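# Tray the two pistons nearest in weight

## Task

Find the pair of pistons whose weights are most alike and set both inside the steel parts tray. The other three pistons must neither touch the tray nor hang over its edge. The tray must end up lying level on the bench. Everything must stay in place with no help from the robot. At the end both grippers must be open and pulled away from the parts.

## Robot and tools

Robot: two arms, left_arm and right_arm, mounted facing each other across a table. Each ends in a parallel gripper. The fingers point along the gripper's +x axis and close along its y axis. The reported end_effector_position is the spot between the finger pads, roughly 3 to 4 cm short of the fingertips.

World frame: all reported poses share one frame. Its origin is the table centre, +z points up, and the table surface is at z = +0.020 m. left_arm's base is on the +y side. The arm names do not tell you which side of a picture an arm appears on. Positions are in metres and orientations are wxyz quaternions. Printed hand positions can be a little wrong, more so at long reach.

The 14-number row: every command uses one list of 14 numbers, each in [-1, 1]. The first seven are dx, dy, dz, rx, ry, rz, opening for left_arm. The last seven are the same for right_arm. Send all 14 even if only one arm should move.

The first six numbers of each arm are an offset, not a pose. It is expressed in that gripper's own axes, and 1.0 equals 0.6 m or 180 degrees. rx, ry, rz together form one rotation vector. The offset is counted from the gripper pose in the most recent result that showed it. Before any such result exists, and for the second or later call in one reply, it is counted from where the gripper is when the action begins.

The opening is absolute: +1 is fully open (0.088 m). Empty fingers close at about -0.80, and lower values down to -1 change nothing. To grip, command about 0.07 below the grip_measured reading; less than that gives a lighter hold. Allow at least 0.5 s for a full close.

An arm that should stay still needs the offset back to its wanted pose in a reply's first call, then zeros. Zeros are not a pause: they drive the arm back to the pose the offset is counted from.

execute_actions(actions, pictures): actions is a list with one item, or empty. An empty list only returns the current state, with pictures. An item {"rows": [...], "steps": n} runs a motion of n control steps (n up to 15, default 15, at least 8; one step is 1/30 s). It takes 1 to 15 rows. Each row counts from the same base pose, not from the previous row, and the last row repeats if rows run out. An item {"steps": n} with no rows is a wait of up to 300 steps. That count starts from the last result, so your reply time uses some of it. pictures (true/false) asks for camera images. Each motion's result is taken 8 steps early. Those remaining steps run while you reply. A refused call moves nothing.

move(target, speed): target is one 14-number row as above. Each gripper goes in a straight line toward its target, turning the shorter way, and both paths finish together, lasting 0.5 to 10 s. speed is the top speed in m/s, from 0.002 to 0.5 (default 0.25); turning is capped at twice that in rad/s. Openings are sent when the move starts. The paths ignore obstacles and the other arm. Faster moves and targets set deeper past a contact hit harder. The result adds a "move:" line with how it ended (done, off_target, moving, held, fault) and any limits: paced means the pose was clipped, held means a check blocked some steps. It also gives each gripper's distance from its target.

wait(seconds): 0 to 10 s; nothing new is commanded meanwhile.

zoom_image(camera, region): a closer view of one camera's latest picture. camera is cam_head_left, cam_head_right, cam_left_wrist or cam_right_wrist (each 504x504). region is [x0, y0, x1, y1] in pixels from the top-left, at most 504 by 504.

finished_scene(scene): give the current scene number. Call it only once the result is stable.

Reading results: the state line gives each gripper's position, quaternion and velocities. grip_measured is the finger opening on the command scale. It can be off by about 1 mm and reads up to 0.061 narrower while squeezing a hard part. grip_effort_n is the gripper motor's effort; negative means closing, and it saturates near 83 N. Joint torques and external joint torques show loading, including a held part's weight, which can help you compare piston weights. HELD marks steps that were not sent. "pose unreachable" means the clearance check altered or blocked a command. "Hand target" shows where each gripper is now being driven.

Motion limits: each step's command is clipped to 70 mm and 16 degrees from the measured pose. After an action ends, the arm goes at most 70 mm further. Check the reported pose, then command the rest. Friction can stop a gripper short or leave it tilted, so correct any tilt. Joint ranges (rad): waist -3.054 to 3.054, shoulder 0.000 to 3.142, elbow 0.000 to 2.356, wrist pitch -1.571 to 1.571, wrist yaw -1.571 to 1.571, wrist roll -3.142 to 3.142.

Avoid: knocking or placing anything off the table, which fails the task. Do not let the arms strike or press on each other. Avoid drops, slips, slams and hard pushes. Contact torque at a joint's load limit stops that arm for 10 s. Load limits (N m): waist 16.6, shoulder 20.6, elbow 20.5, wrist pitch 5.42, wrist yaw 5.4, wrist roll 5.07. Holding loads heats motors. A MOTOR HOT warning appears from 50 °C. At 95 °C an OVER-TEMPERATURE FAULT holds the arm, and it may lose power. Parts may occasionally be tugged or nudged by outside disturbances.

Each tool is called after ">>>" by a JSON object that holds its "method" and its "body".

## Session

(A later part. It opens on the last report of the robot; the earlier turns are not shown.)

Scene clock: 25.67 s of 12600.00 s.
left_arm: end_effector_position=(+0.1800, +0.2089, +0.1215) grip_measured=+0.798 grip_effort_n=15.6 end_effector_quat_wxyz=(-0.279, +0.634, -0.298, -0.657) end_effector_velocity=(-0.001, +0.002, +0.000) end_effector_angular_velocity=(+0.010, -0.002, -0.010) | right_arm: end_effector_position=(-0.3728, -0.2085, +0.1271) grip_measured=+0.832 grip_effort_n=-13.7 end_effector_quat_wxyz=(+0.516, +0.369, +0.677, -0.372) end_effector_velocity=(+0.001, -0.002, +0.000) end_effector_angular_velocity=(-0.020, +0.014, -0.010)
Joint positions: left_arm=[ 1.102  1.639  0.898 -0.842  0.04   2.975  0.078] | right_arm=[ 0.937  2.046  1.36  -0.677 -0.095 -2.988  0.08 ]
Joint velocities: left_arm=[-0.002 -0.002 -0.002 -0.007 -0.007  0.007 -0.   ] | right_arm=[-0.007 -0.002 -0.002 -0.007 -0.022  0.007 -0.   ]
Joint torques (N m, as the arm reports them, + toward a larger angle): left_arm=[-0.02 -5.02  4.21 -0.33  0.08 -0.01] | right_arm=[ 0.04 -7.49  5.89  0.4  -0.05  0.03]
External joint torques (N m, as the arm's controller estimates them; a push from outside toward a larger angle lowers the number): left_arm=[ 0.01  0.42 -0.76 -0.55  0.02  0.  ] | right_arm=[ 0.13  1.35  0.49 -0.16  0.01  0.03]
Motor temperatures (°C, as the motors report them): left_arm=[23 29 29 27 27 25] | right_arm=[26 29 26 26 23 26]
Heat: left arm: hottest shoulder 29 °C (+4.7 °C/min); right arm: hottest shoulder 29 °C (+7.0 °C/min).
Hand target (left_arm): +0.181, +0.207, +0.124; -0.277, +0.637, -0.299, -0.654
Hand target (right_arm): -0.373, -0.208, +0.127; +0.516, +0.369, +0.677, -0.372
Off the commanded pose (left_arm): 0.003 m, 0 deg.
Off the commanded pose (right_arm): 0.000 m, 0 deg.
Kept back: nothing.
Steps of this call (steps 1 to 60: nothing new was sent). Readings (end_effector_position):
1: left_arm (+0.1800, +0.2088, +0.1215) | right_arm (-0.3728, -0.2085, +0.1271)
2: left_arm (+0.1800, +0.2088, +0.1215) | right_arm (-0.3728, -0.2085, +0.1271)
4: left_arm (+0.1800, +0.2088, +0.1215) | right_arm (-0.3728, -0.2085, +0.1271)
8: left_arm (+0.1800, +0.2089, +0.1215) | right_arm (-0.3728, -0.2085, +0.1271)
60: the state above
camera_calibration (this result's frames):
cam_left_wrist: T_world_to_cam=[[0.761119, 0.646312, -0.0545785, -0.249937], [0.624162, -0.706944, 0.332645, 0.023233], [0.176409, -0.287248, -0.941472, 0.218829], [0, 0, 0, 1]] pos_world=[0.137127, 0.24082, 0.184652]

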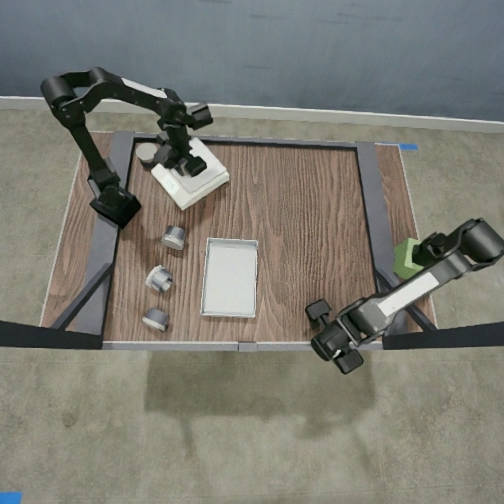

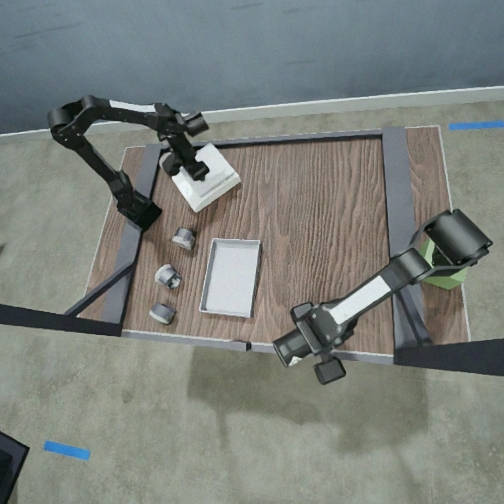

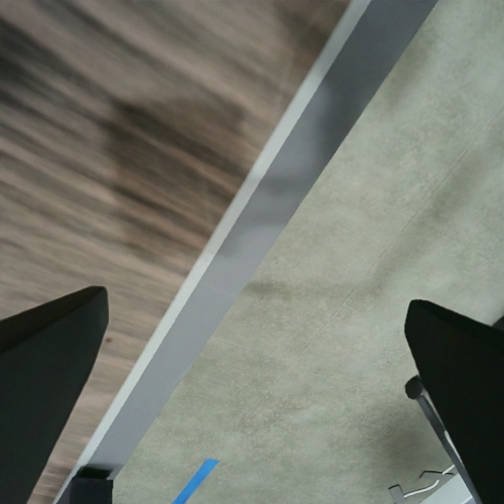

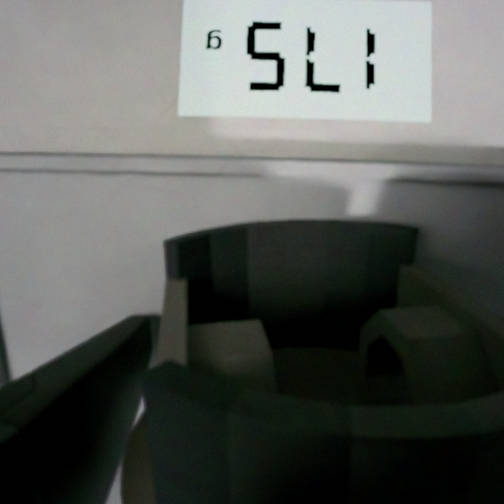

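>>> {"method": "execute_actions", "body": {"actions": [{"rows":[[0,0,0,0,0,0,0.45,0,0,0,0,0,0,0.83]],"steps":12}]}}

>>> {"method": "execute_actions", "body": {"actions": [{"rows":[[-0.02,0,0,0,0,0,0.45,0,0,0,0,0,0,0.83],[-0.03,0,0,0,0,0,0.45,0,0,0,0,0,0,0.83],[-0.04,0,0,0,0,0,0.45,0,0,0,0,0,0,0.83],[-0.05,0,0,0,0,0,0.45,0,0,0,0,0,0,0.83]],"steps":12}]}}

>>> {"method": "move", "body": {"target": [-0.01,0.307,-0.15,0,0,0,0.45,0,0,0,0,0,0,0.83], "speed": 0.3}}

Scene clock: 26.30 s of 12600.00 s.
left_arm: end_effector_position=(+0.1800, +0.2089, +0.1215) grip_measured=+0.572 grip_effort_n=-30.9 end_effector_quat_wxyz=(-0.279, +0.634, -0.298, -0.657) end_effector_velocity=(-0.006, +0.003, -0.001) end_effector_angular_velocity=(+0.010, +0.033, -0.024) | right_arm: end_effector_position=(-0.3728, -0.2085, +0.1271) grip_measured=+0.832 grip_effort_n=-13.7 end_effector_quat_wxyz=(+0.516, +0.369, +0.677, -0.372) end_effector_velocity=(+0.003, -0.001, -0.000) end_effector_angular_velocity=(-0.003, -0.009, -0.011)
Joint positions: left_arm=[ 1.102  1.639  0.898 -0.842  0.04   2.975  0.067] | right_arm=[ 0.937  2.046  1.36  -0.677 -0.095 -2.988  0.08 ]
Joint velocities: left_arm=[-0.002  0.002 -0.002 -0.022  0.022  0.022 -0.055] | right_arm=[-0.002 -0.002 -0.002 -0.007  0.007  0.007 -0.   ]
Joint torques (N m, as the arm reports them, + toward a larger angle): left_arm=[-0.1  -4.65  3.69 -0.19  0.07 -0.03] | right_arm=[ 0.01 -7.47  5.94  0.41 -0.06  0.02]
External joint torques (N m, as the arm's controller estimates them; a push from outside toward a larger angle lowers the number): left_arm=[-0.08  0.77 -1.19 -0.4   0.01 -0.02] | right_arm=[ 0.    1.42  0.47 -0.17  0.01  0.01]
Motor temperatures (°C, as the motors report them): left_arm=[23 29 29 27 27 25] | right_arm=[26 29 26 26 23 26]
Heat: left arm: hottest shoulder 29 °C (+4.6 °C/min); right arm: hottest shoulder 29 °C (+6.8 °C/min).
Steps of this call (steps 1 to 15: nothing new was sent; steps 16 to 19: the first 4 steps of this action). Readings (end_effector_position):
16: left_arm (+0.1800, +0.2089, +0.1215) | right_arm (-0.3728, -0.2085, +0.1271)
17: left_arm (+0.1800, +0.2089, +0.1215) | right_arm (-0.3728, -0.2085, +0.1271)
19: the state above

Scene clock: 26.70 s of 12600.00 s.
left_arm: end_effector_position=(+0.1771, +0.2136, +0.1282) grip_measured=+0.550 grip_effort_n=-83.5 end_effector_quat_wxyz=(-0.285, +0.626, -0.292, -0.665) end_effector_velocity=(-0.019, +0.028, +0.105) end_effector_angular_velocity=(+0.131, +0.091, +0.010) | right_arm: end_effector_position=(-0.3728, -0.2085, +0.1271) grip_measured=+0.832 grip_effort_n=-13.7 end_effector_quat_wxyz=(+0.516, +0.369, +0.677, -0.372) end_effector_velocity=(-0.002, -0.000, +0.001) end_effector_angular_velocity=(+0.003, +0.009, +0.011)
Joint positions: left_arm=[ 1.102  1.629  0.918 -0.901  0.04   2.975  0.066] | right_arm=[ 0.937  2.046  1.36  -0.677 -0.095 -2.988  0.08 ]
Joint velocities: left_arm=[ 0.002 -0.193  0.256 -0.608  0.007 -0.007 -0.   ] | right_arm=[ 0.002 -0.002 -0.002  0.007 -0.007 -0.007 -0.   ]
Joint torques (N m, as the arm reports them, + toward a larger angle): left_arm=[ 0.32 -6.37  5.85 -0.26  0.08  0.06] | right_arm=[ 0.02 -7.47  5.91  0.41 -0.06  0.02]
External joint torques (N m, as the arm's controller estimates them; a push from outside toward a larger angle lowers the number): left_arm=[ 0.27 -0.35  0.18 -0.55  0.03  0.05] | right_arm=[-0.03  1.39  0.48 -0.16  0.01  0.02]
Motor temperatures (°C, as the motors report them): left_arm=[23 29 29 27 27 25] | right_arm=[26 29 26 26 23 26]
Heat: left arm: hottest shoulder 29 °C (+4.5 °C/min); right arm: hottest shoulder 29 °C (+6.7 °C/min).
Off your previous action's commanded pose (left_arm): 0.000 m, 0 deg at its last step (step 8 of this call).
Off your previous action's commanded pose (right_arm): 0.000 m, 0 deg at its last step (step 8 of this call).
Steps of this call (steps 1 to 8: the last 8 steps of your previous action; steps 9 to 12: the first 4 steps of this action, its rows measured from where the robot was after step 8). Readings (end_effector_position):
8: left_arm (+0.1800, +0.2089, +0.1215) | right_arm (-0.3728, -0.2085, +0.1271)
9: left_arm (+0.1800, +0.2090, +0.1220) | right_arm (-0.3728, -0.2085, +0.1271)
10: left_arm (+0.1792, +0.2102, +0.1234) | right_arm (-0.3728, -0.2085, +0.1271)
12: the state above

Scene clock: 28.43 s of 12600.00 s.
left_arm: end_effector_position=(+0.1028, +0.0239, +0.1539) grip_measured=+0.550 grip_effort_n=-83.5 end_effector_quat_wxyz=(-0.283, +0.627, -0.294, -0.663) end_effector_velocity=(-0.000, +0.004, +0.001) end_effector_angular_velocity=(+0.028, -0.003, +0.005) | right_arm: end_effector_position=(-0.3728, -0.2085, +0.1271) grip_measured=+0.832 grip_effort_n=-13.7 end_effector_quat_wxyz=(+0.516, +0.369, +0.677, -0.372) end_effector_velocity=(+0.003, -0.004, -0.001) end_effector_angular_velocity=(-0.013, -0.019, +0.008)
Joint positions: left_arm=[ 0.692  2.148  1.722 -1.16   0.051  2.566  0.066] | right_arm=[ 0.937  2.046  1.36  -0.677 -0.095 -2.988  0.08 ]
Joint velocities: left_arm=[-0.002  0.007  0.017 -0.037 -0.007 -0.007 -0.   ] | right_arm=[ 0.002 -0.002 -0.002 -0.022  0.007 -0.007 -0.   ]
Joint torques (N m, as the arm reports them, + toward a larger angle): left_arm=[-0.24 -7.67  5.58 -0.36  0.07 -0.12] | right_arm=[ 0.02 -7.47  5.92  0.41 -0.06  0.03]
External joint torques (N m, as the arm's controller estimates them; a push from outside toward a larger angle lowers the number): left_arm=[-0.16  1.89  0.16 -0.55 -0.02 -0.11] | right_arm=[-0.02  1.26  0.63 -0.12  0.01  0.03]
Motor temperatures (°C, as the motors report them): left_arm=[23 29 30 27 27 25] | right_arm=[26 30 26 26 23 26]
Heat: left arm: hottest elbow 30 °C (+6.3 °C/min); right arm: hottest shoulder 30 °C (+8.4 °C/min).
Hand target (left_arm): +0.103, +0.021, +0.155; -0.282, +0.629, -0.294, -0.663
Hand target (right_arm): -0.373, -0.208, +0.127; +0.516, +0.369, +0.677, -0.372
Off your previous action's commanded pose (left_arm): 0.006 m, 1 deg at its last step (step 8 of this call).
Off your previous action's commanded pose (right_arm): 0.000 m, 0 deg at its last step (step 8 of this call).
Off the commanded pose (left_arm): 0.002 m, 0 deg.
Off the commanded pose (right_arm): 0.000 m, 0 deg.
Kept back: nothing.
move: done
camera_calibration (this result's frames):
cam_left_wrist: T_world_to_cam=[[0.761643, 0.645878, -0.0523563, -0.0702453], [0.626804, -0.713831, 0.312348, -0.0671656], [0.164365, -0.270715, -0.948524, 0.211739], [0, 0, 0, 1]] pos_world=[0.0607991, 0.0547459, 0.218141]

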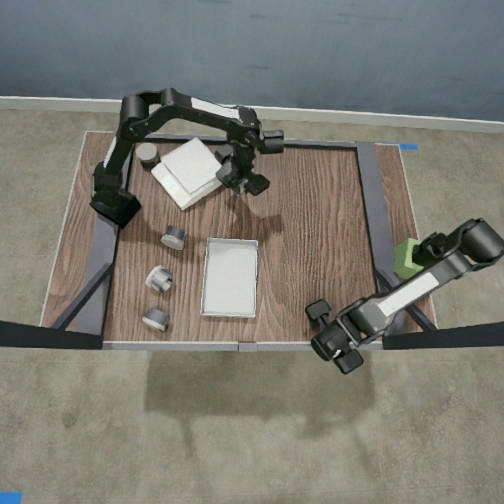

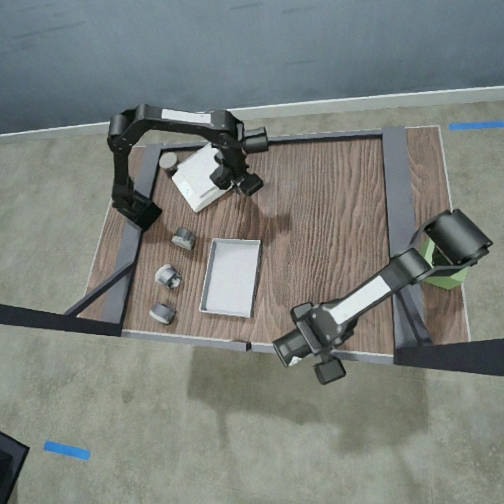

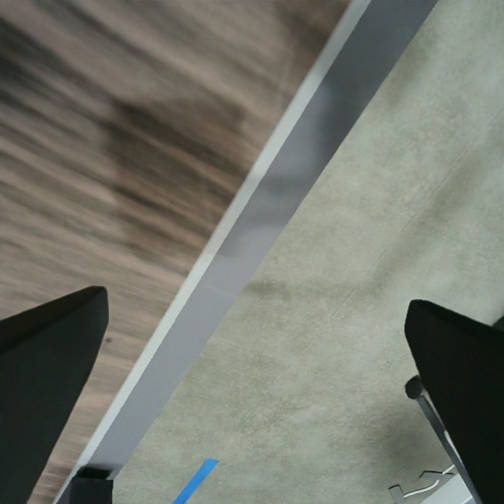

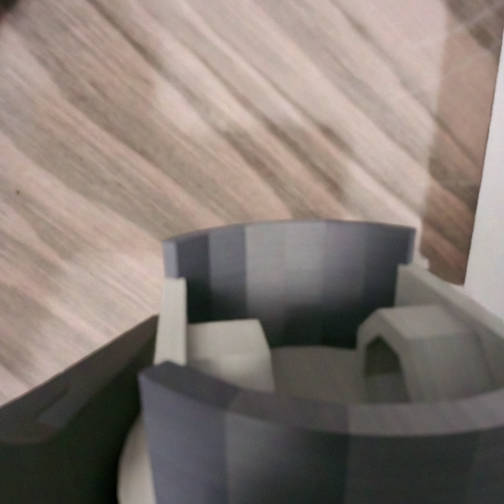

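>>> {"method": "move", "body": {"target": [0.153,0.03,-0.02,0,0,0,0.45,0,0,0,0,0,0,0.83], "speed": 0.12}}

>>> {"method": "execute_actions", "body": {"actions": [{"rows":[[0,0,0,0,0,0,0.8,0,0,0,0,0,0,0.83]],"steps":15}]}}

>>> {"method": "move", "body": {"target": [-0.16,0,0,0,0,0,1,0,0,0,0,0,0,0.83]}}

Scene clock: 30.13 s of 12600.00 s.
left_arm: end_effector_position=(+0.0935, +0.0027, +0.0672) grip_measured=+0.550 grip_effort_n=-83.5 end_effector_quat_wxyz=(-0.281, +0.629, -0.298, -0.661) end_effector_velocity=(+0.002, +0.002, +0.000) end_effector_angular_velocity=(+0.010, -0.021, +0.005) | right_arm: end_effector_position=(-0.3728, -0.2085, +0.1271) grip_measured=+0.832 grip_effort_n=-13.7 end_effector_quat_wxyz=(+0.516, +0.369, +0.677, -0.372) end_effector_velocity=(+0.001, -0.002, +0.000) end_effector_angular_velocity=(-0.009, +0.001, +0.006)
Joint positions: left_arm=[ 0.663  2.321  1.651 -0.904  0.052  2.539  0.066] | right_arm=[ 0.937  2.046  1.36  -0.677 -0.095 -2.988  0.08 ]
Joint velocities: left_arm=[-0.002 -0.002 -0.002 -0.007 -0.022 -0.007 -0.   ] | right_arm=[-0.002 -0.002 -0.002 -0.007 -0.007 -0.007 -0.   ]
Joint torques (N m, as the arm reports them, + toward a larger angle): left_arm=[-0.26 -7.69  3.31  0.    0.09 -0.12] | right_arm=[ 0.01 -7.47  5.92  0.41 -0.06  0.03]
External joint torques (N m, as the arm's controller estimates them; a push from outside toward a larger angle lowers the number): left_arm=[-0.4   2.49 -1.78 -0.25  0.03 -0.12] | right_arm=[ 0.05  1.32  0.54 -0.15  0.    0.02]
Motor temperatures (°C, as the motors report them): left_arm=[23 30 30 27 27 25] | right_arm=[26 30 26 26 23 26]
Heat: left arm: hottest shoulder 30 °C (+6.0 °C/min); right arm: hottest shoulder 30 °C (+8.0 °C/min).
Hand target (left_arm): +0.093, +0.004, +0.063; -0.283, +0.627, -0.294, -0.663
Hand target (right_arm): -0.373, -0.208, +0.127; +0.516, +0.369, +0.677, -0.372
Off the commanded pose (left_arm): 0.005 m, 1 deg.
Off the commanded pose (right_arm): 0.000 m, 0 deg.
Kept back: nothing.
move: done
camera_calibration (this result's frames):
cam_left_wrist: T_world_to_cam=[[0.762672, 0.644136, -0.0584875, -0.0537336], [0.625542, -0.711614, 0.319846, -0.0496914], [0.164404, -0.280524, -0.945662, 0.125071], [0, 0, 0, 1]] pos_world=[0.051503, 0.0343362, 0.131026]

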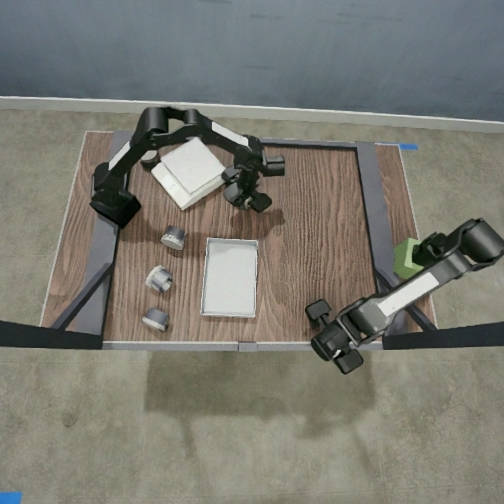

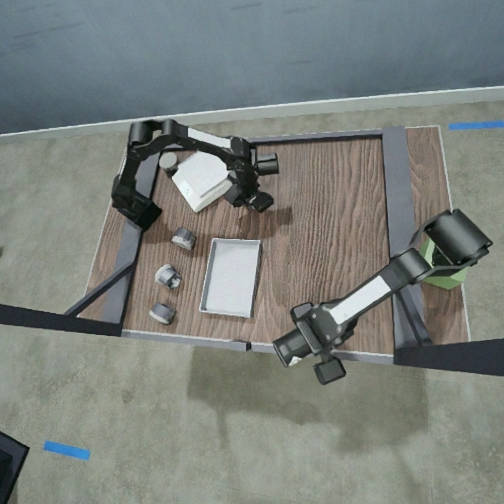

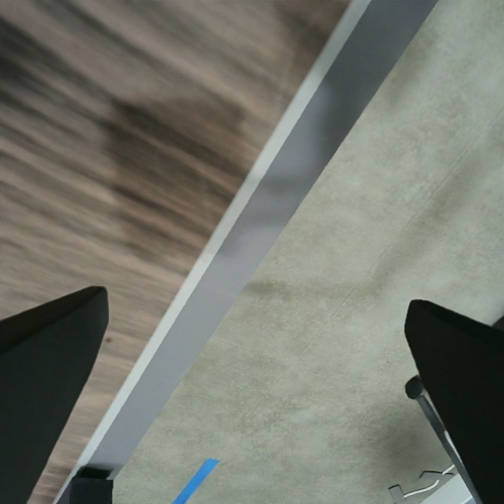

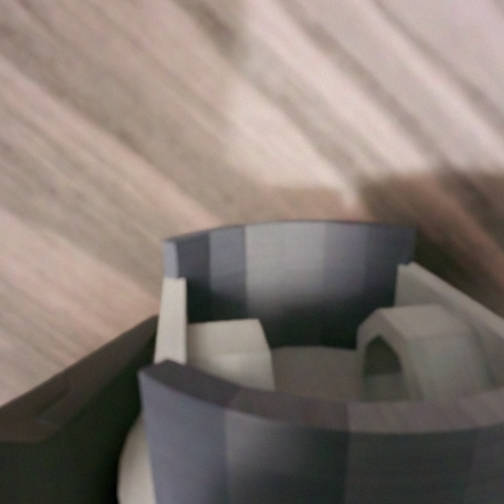

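Scene clock: 30.37 s of 12600.00 s.
left_arm: end_effector_position=(+0.0935, +0.0027, +0.0672) grip_measured=+0.755 grip_effort_n=16.5 end_effector_quat_wxyz=(-0.281, +0.629, -0.298, -0.661) end_effector_velocity=(-0.001, +0.008, +0.000) end_effector_angular_velocity=(+0.038, -0.003, +0.005) | right_arm: end_effector_position=(-0.3728, -0.2085, +0.1271) grip_measured=+0.832 grip_effort_n=-13.7 end_effector_quat_wxyz=(+0.516, +0.369, +0.677, -0.372) end_effector_velocity=(+0.001, -0.002, +0.000) end_effector_angular_velocity=(-0.009, +0.001, +0.006)
Joint positions: left_arm=[ 0.663  2.321  1.651 -0.904  0.052  2.539  0.076] | right_arm=[ 0.937  2.046  1.36  -0.677 -0.095 -2.988  0.08 ]
Joint velocities: left_arm=[-0.002 -0.002 -0.002 -0.037 -0.007 -0.007  0.019] | right_arm=[-0.002 -0.002 -0.002 -0.007 -0.007 -0.007 -0.   ]
Joint torques (N m, as the arm reports them, + toward a larger angle): left_arm=[-0.02 -8.85  3.92 -0.12  0.1  -0.02] | right_arm=[ 0.02 -7.46  5.9   0.4  -0.05  0.03]
External joint torques (N m, as the arm's controller estimates them; a push from outside toward a larger angle lowers the number): left_arm=[-0.02  1.42 -1.16 -0.31  0.03 -0.02] | right_arm=[ 0.07  1.39  0.47 -0.17  0.01  0.02]
Motor temperatures (°C, as the motors report them): left_arm=[23 30 30 27 27 25] | right_arm=[26 30 26 26 23 26]
Heat: left arm: hottest shoulder 30 °C (+5.9 °C/min); right arm: hottest shoulder 30 °C (+7.9 °C/min).
Steps of this call (steps 1 to 7: the first 7 steps of this action). Readings (end_effector_position):
1: left_arm (+0.0935, +0.0027, +0.0672) | right_arm (-0.3728, -0.2085, +0.1271)
2: left_arm (+0.0935, +0.0027, +0.0672) | right_arm (-0.3728, -0.2085, +0.1271)
4: left_arm (+0.0935, +0.0027, +0.0672) | right_arm (-0.3728, -0.2085, +0.1271)
7: the state above

Scene clock: 31.67 s of 12600.00 s.
left_arm: end_effector_position=(+0.0972, +0.0037, +0.1611) grip_measured=+1.000 grip_effort_n=16.0 end_effector_quat_wxyz=(-0.282, +0.628, -0.296, -0.662) end_effector_velocity=(-0.000, +0.003, +0.003) end_effector_angular_velocity=(+0.014, -0.006, +0.019) | right_arm: end_effector_position=(-0.3728, -0.2085, +0.1271) grip_measured=+0.832 grip_effort_n=-13.7 end_effector_quat_wxyz=(+0.516, +0.369, +0.677, -0.372) end_effector_velocity=(+0.004, -0.002, -0.001) end_effector_angular_velocity=(-0.016, -0.000, -0.013)
Joint positions: left_arm=[ 0.672  2.218  1.864 -1.224  0.052  2.547  0.088] | right_arm=[ 0.937  2.046  1.36  -0.677 -0.095 -2.988  0.08 ]
Joint velocities: left_arm=[-0.002 -0.002  0.007 -0.022 -0.007 -0.022  0.   ] | right_arm=[-0.007 -0.002 -0.007 -0.007 -0.007  0.007 -0.   ]
Joint torques (N m, as the arm reports them, + toward a larger angle): left_arm=[ 0.24 -8.33  5.1  -0.37  0.1   0.09] | right_arm=[ 0.03 -7.49  5.9   0.41 -0.05  0.03]
External joint torques (N m, as the arm's controller estimates them; a push from outside toward a larger angle lowers the number): left_arm=[ 0.3   1.7  -0.43 -0.6   0.01  0.1 ] | right_arm=[ 0.01  1.35  0.53 -0.14  0.01  0.02]
Motor temperatures (°C, as the motors report them): left_arm=[23 31 30 27 27 25] | right_arm=[26 30 26 26 23 26]
Heat: left arm: hottest shoulder 31 °C (+7.6 °C/min); right arm: hottest shoulder 30 °C (+7.6 °C/min).
Hand target (left_arm): +0.099, +0.002, +0.163; -0.281, +0.629, -0.298, -0.661
Hand target (right_arm): -0.373, -0.208, +0.127; +0.516, +0.369, +0.677, -0.372
Off your previous action's commanded pose (left_arm): 0.000 m, 0 deg at its last step (step 8 of this call).
Off your previous action's commanded pose (right_arm): 0.000 m, 0 deg at its last step (step 8 of this call).
Off the commanded pose (left_arm): 0.002 m, 0 deg.
Off the commanded pose (right_arm): 0.000 m, 0 deg.
Kept back: nothing.
move: done
camera_calibration (this result's frames):
cam_left_wrist: T_world_to_cam=[[0.76214, 0.644963, -0.0562701, -0.0519807], [0.626277, -0.712442, 0.316549, -0.0808653], [0.164073, -0.276495, -0.946906, 0.213837], [0, 0, 0, 1]] pos_world=[0.0551758, 0.0350387, 0.225156]

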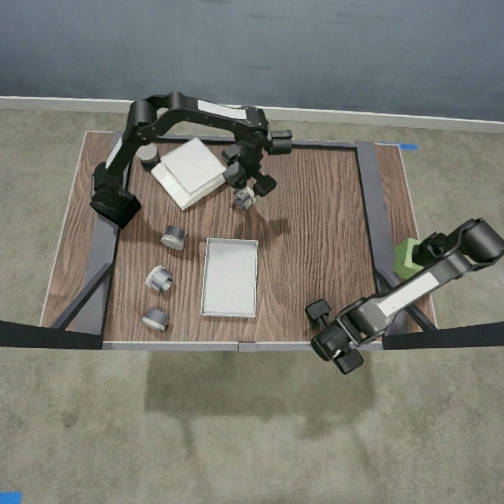

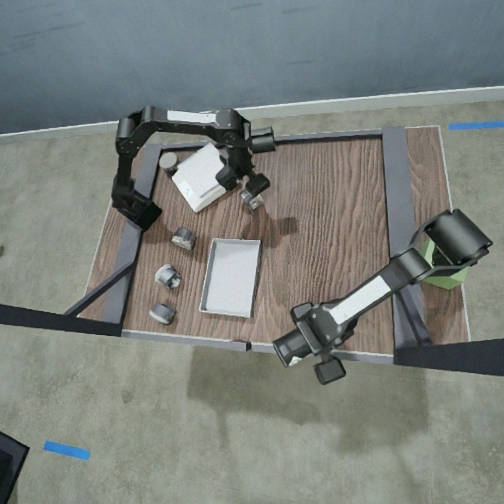

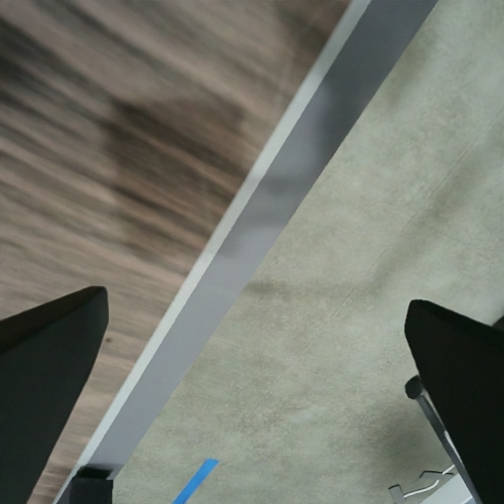

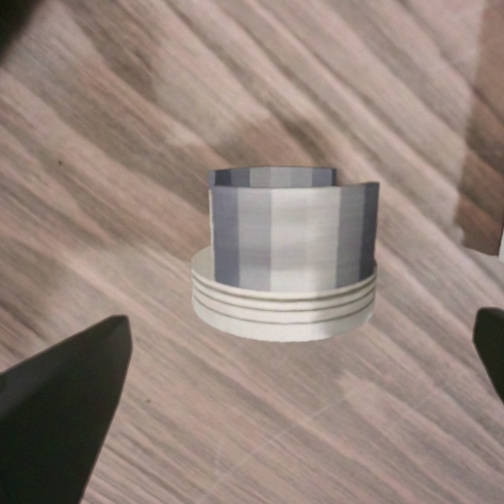

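>>> {"method": "move", "body": {"target": [0.014,-0.042,0.457,-0.156,0.011,-0.013,1,0,0,0,0,0,0,0.83], "speed": 0.4}}

Scene clock: 33.30 s of 12600.00 s.
left_arm: end_effector_position=(-0.0681, +0.2229, +0.1628) grip_measured=+1.000 grip_effort_n=15.6 end_effector_quat_wxyz=(-0.131, +0.693, -0.119, -0.699) end_effector_velocity=(+0.001, +0.003, -0.000) end_effector_angular_velocity=(-0.004, -0.023, +0.019) | right_arm: end_effector_position=(-0.3728, -0.2085, +0.1271) grip_measured=+0.832 grip_effort_n=-13.7 end_effector_quat_wxyz=(+0.516, +0.369, +0.677, -0.372) end_effector_velocity=(+0.002, -0.004, -0.003) end_effector_angular_velocity=(-0.028, +0.009, -0.010)
Joint positions: left_arm=[ 0.034  1.495  0.934 -1.024  0.014  1.421  0.088] | right_arm=[ 0.937  2.046  1.36  -0.677 -0.095 -2.988  0.08 ]
Joint velocities: left_arm=[-0.017 -0.007 -0.007 -0.007 -0.022 -0.037  0.   ] | right_arm=[-0.007  0.002 -0.007 -0.007 -0.022  0.007 -0.   ]
Joint torques (N m, as the arm reports them, + toward a larger angle): left_arm=[-0.17 -4.75  3.41  0.08  0.01 -0.15] | right_arm=[ 0.05 -7.46  5.94  0.42 -0.06  0.03]
External joint torques (N m, as the arm's controller estimates them; a push from outside toward a larger angle lowers the number): left_arm=[-0.19  0.01 -1.93 -0.19 -0.05 -0.15] | right_arm=[ 0.1   1.31  0.57 -0.14  0.    0.02]
Motor temperatures (°C, as the motors report them): left_arm=[23 31 30 27 27 25] | right_arm=[26 30 26 26 23 26]
Heat: left arm: hottest shoulder 31 °C (+7.2 °C/min); right arm: hottest shoulder 30 °C (+7.2 °C/min).
Hand target (left_arm): -0.068, +0.225, +0.162; -0.129, +0.694, -0.119, -0.698
Hand target (right_arm): -0.373, -0.208, +0.127; +0.516, +0.369, +0.677, -0.372
Off the commanded pose (left_arm): 0.003 m, 0 deg.
Off the commanded pose (right_arm): 0.000 m, 0 deg.
Kept back: nothing.
move: done
camera_calibration (this result's frames):
cam_left_wrist: T_world_to_cam=[[0.372251, 0.92813, -0.00196588, -0.165839], [0.873713, -0.349709, 0.338127, 0.110747], [0.313138, -0.127586, -0.941099, 0.279116], [0, 0, 0, 1]] pos_world=[-0.12243, 0.228261, 0.224903]

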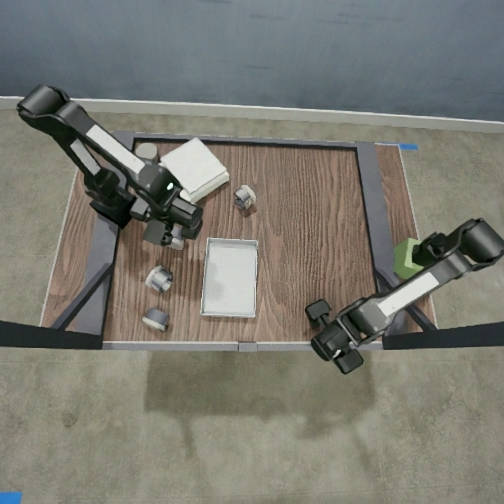

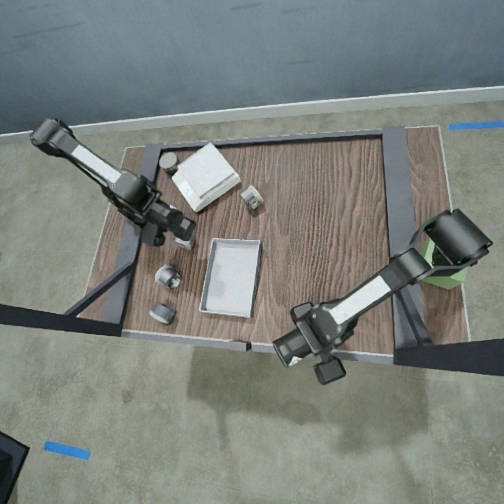

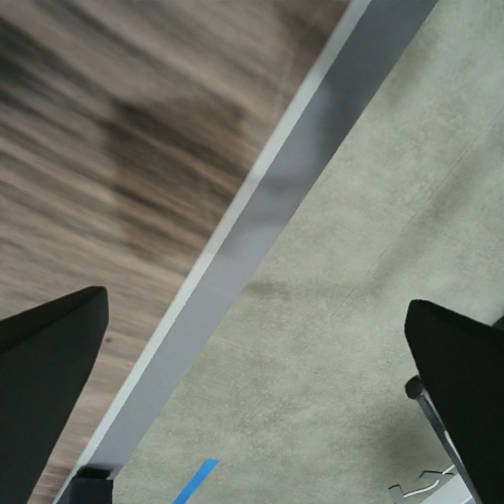

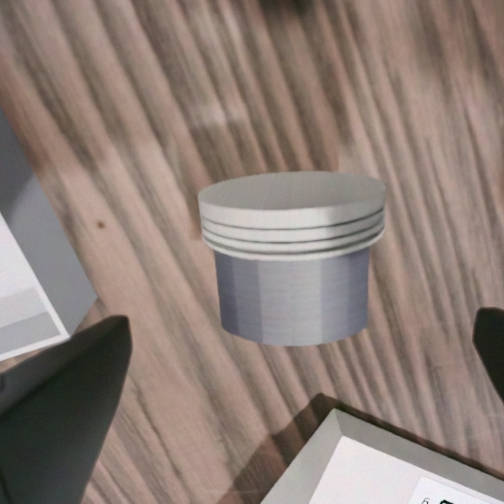

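>>> {"method": "move", "body": {"target": [0.168,-0.004,0.008,-0.012,0,0,1,0,0,0,0,0,0,0.83], "speed": 0.15}}

>>> {"method": "execute_actions", "body": {"actions": [{"rows":[[0,0,0,0,0,0,0.45,0,0,0,0,0,0,0.83]],"steps":15}]}}

>>> {"method": "move", "body": {"target": [-0.16,0,0,0,0,0,0.45,0,0,0,0,0,0,0.83]}}

Scene clock: 34.77 s of 12600.00 s.
left_arm: end_effector_position=(-0.0729, +0.2262, +0.0656) grip_measured=+1.000 grip_effort_n=16.0 end_effector_quat_wxyz=(-0.114, +0.694, -0.110, -0.702) end_effector_velocity=(+0.001, +0.002, -0.003) end_effector_angular_velocity=(+0.003, -0.010, +0.015) | right_arm: end_effector_position=(-0.3728, -0.2085, +0.1271) grip_measured=+0.832 grip_effort_n=-13.7 end_effector_quat_wxyz=(+0.516, +0.369, +0.677, -0.372) end_effector_velocity=(+0.001, -0.002, +0.000) end_effector_angular_velocity=(-0.006, -0.001, +0.020)
Joint positions: left_arm=[ 0.01   1.702  0.695 -0.564  0.013  1.359  0.088] | right_arm=[ 0.937  2.046  1.36  -0.677 -0.095 -2.988  0.08 ]
Joint velocities: left_arm=[-0.007  0.007 -0.007  0.007 -0.007 -0.022  0.   ] | right_arm=[-0.002 -0.002 -0.002 -0.007 -0.007 -0.022 -0.   ]
Joint torques (N m, as the arm reports them, + toward a larger angle): left_arm=[-0.35 -3.47  2.13  0.16  0.13 -0.11] | right_arm=[ 0.01 -7.45  5.9   0.41 -0.06  0.03]
External joint torques (N m, as the arm's controller estimates them; a push from outside toward a larger angle lowers the number): left_arm=[-0.35  1.72 -2.12 -0.16  0.07 -0.11] | right_arm=[ 0.02  1.43  0.49 -0.14  0.    0.03]
Motor temperatures (°C, as the motors report them): left_arm=[23 31 30 27 27 25] | right_arm=[26 30 26 26 23 26]
Heat: left arm: hottest shoulder 31 °C (+6.9 °C/min); right arm: hottest shoulder 30 °C (+6.9 °C/min).
Hand target (left_arm): -0.072, +0.229, +0.062; -0.118, +0.695, -0.105, -0.701
Hand target (right_arm): -0.373, -0.208, +0.127; +0.516, +0.369, +0.677, -0.372
Off the commanded pose (left_arm): 0.004 m, 1 deg.
Off the commanded pose (right_arm): 0.000 m, 0 deg.
Kept back: nothing.
move: done
camera_calibration (this result's frames):
cam_left_wrist: T_world_to_cam=[[0.337635, 0.941176, -0.0137775, -0.171931], [0.887593, -0.313472, 0.337511, 0.141759], [0.313338, -0.126184, -0.941221, 0.189286], [0, 0, 0, 1]] pos_world=[-0.127085, 0.230139, 0.127946]

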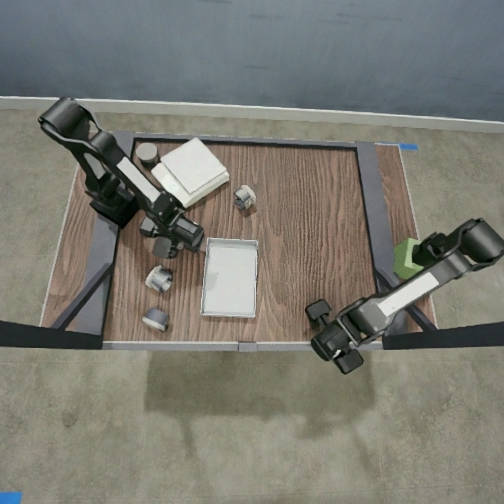

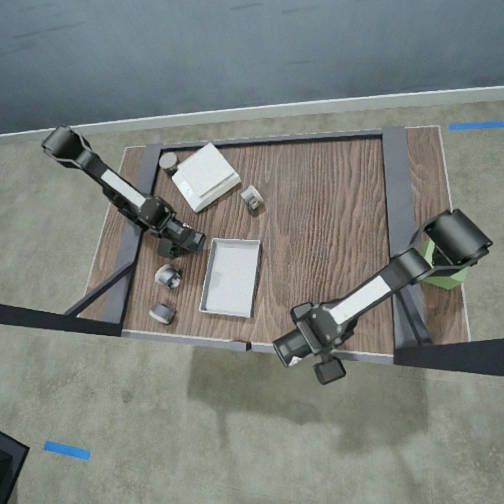

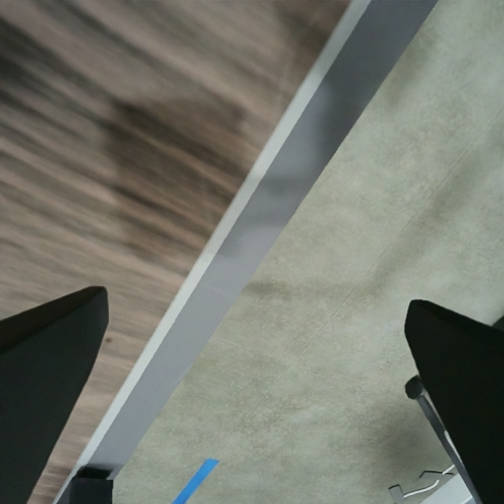

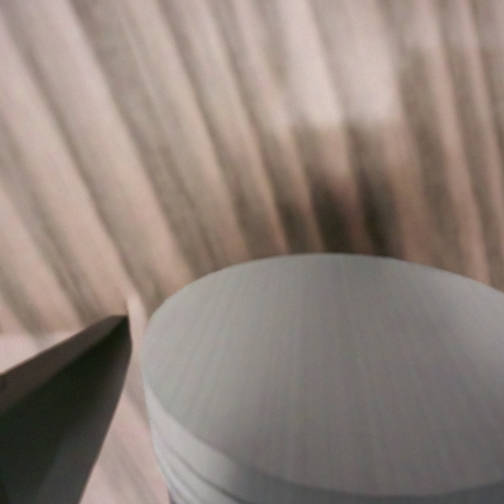

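Scene clock: 35.00 s of 12600.00 s.
left_arm: end_effector_position=(-0.0731, +0.2260, +0.0656) grip_measured=+0.580 grip_effort_n=-83.5 end_effector_quat_wxyz=(-0.113, +0.694, -0.110, -0.703) end_effector_velocity=(+0.002, +0.001, +0.000) end_effector_angular_velocity=(-0.005, -0.023, +0.000) | right_arm: end_effector_position=(-0.3728, -0.2085, +0.1271) grip_measured=+0.832 grip_effort_n=-13.7 end_effector_quat_wxyz=(+0.516, +0.369, +0.677, -0.372) end_effector_velocity=(+0.000, -0.001, +0.001) end_effector_angular_velocity=(-0.008, +0.005, -0.008)
Joint positions: left_arm=[ 0.01   1.702  0.695 -0.563  0.014  1.359  0.067] | right_arm=[ 0.937  2.046  1.36  -0.677 -0.095 -2.988  0.08 ]
Joint velocities: left_arm=[-0.007 -0.002 -0.002 -0.007 -0.022 -0.007  0.02 ] | right_arm=[-0.002 -0.002  0.002 -0.007 -0.007  0.007 -0.   ]
Joint torques (N m, as the arm reports them, + toward a larger angle): left_arm=[-0.07 -4.26  2.99 -0.12  0.09 -0.03] | right_arm=[ 0.02 -7.49  5.89  0.42 -0.05  0.02]
External joint torques (N m, as the arm's controller estimates them; a push from outside toward a larger angle lowers the number): left_arm=[-0.06  0.91 -1.17 -0.4   0.03 -0.03] | right_arm=[-0.02  1.37  0.48 -0.14  0.01  0.01]
Motor temperatures (°C, as the motors report them): left_arm=[23 31 30 27 27 25] | right_arm=[26 30 26 26 23 26]
Heat: left arm: hottest shoulder 31 °C (+6.9 °C/min); right arm: hottest shoulder 30 °C (+6.9 °C/min).
Steps of this call (steps 1 to 7: the first 7 steps of this action). Readings (end_effector_position):
1: left_arm (-0.0729, +0.2262, +0.0656) | right_arm (-0.3728, -0.2085, +0.1271)
2: left_arm (-0.0729, +0.2262, +0.0656) | right_arm (-0.3728, -0.2085, +0.1271)
4: left_arm (-0.0729, +0.2264, +0.0656) | right_arm (-0.3728, -0.2085, +0.1271)
7: the state above

Scene clock: 36.20 s of 12600.00 s.
left_arm: end_effector_position=(-0.0711, +0.2283, +0.1556) grip_measured=+0.584 grip_effort_n=-83.5 end_effector_quat_wxyz=(-0.120, +0.696, -0.103, -0.700) end_effector_velocity=(+0.001, -0.003, +0.003) end_effector_angular_velocity=(-0.017, -0.016, +0.019) | right_arm: end_effector_position=(-0.3728, -0.2085, +0.1271) grip_measured=+0.832 grip_effort_n=-13.7 end_effector_quat_wxyz=(+0.516, +0.369, +0.677, -0.372) end_effector_velocity=(+0.004, -0.002, -0.001) end_effector_angular_velocity=(-0.002, -0.015, +0.017)
Joint positions: left_arm=[ 0.012  1.498  0.907 -1.     0.014  1.362  0.068] | right_arm=[ 0.937  2.046  1.36  -0.677 -0.095 -2.988  0.08 ]
Joint velocities: left_arm=[-0.002 -0.002  0.012 -0.007 -0.022 -0.022 -0.   ] | right_arm=[-0.002 -0.002 -0.007 -0.007  0.007 -0.022 -0.   ]
Joint torques (N m, as the arm reports them, + toward a larger angle): left_arm=[ 0.3  -5.09  5.47 -0.26  0.09  0.07] | right_arm=[ 0.03 -7.47  5.88  0.42 -0.05  0.02]
External joint torques (N m, as the arm's controller estimates them; a push from outside toward a larger angle lowers the number): left_arm=[ 0.3  -0.34  0.18 -0.53  0.03  0.07] | right_arm=[ 0.06  1.37  0.47 -0.14  0.    0.02]
Motor temperatures (°C, as the motors report them): left_arm=[23 31 30 27 27 25] | right_arm=[26 30 26 26 23 26]
Heat: left arm: hottest shoulder 31 °C (+6.6 °C/min); right arm: hottest shoulder 30 °C (+6.6 °C/min).
Hand target (left_arm): -0.072, +0.225, +0.161; -0.113, +0.694, -0.110, -0.703
Hand target (right_arm): -0.373, -0.208, +0.127; +0.516, +0.369, +0.677, -0.372
Off your previous action's commanded pose (left_arm): 0.000 m, 0 deg at its last step (step 8 of this call).
Off your previous action's commanded pose (right_arm): 0.000 m, 0 deg at its last step (step 8 of this call).
Off the commanded pose (left_arm): 0.007 m, 1 deg.
Off the commanded pose (right_arm): 0.000 m, 0 deg.
Kept back: nothing.
move: done
camera_calibration (this result's frames):
cam_left_wrist: T_world_to_cam=[[0.337306, 0.941379, 0.00546563, -0.176354], [0.884635, -0.318949, 0.340137, 0.111063], [0.321941, -0.109895, -0.94036, 0.270441], [0, 0, 0, 1]] pos_world=[-0.125831, 0.23116, 0.2175]

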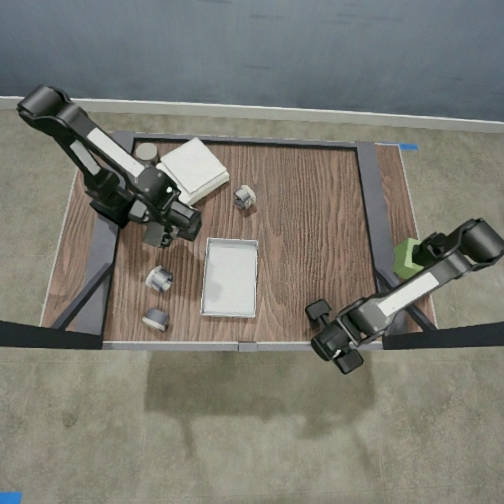

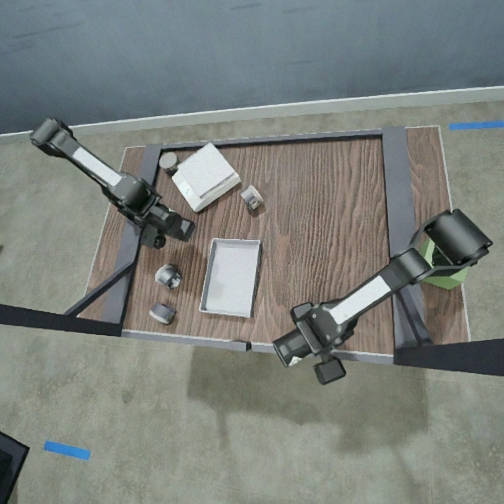

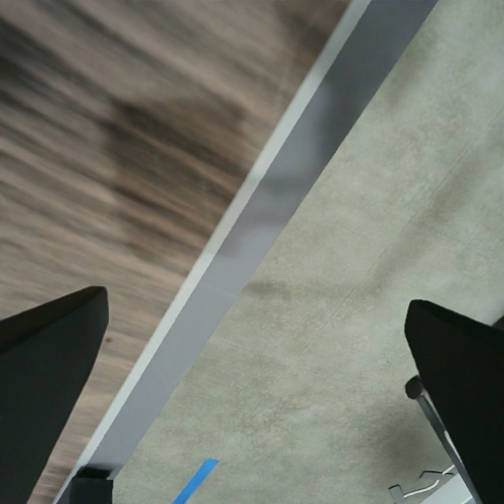

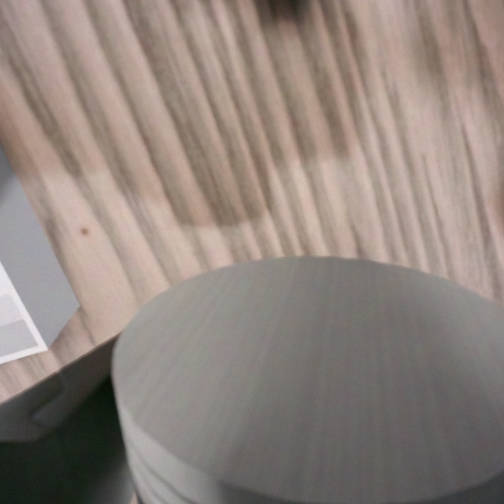

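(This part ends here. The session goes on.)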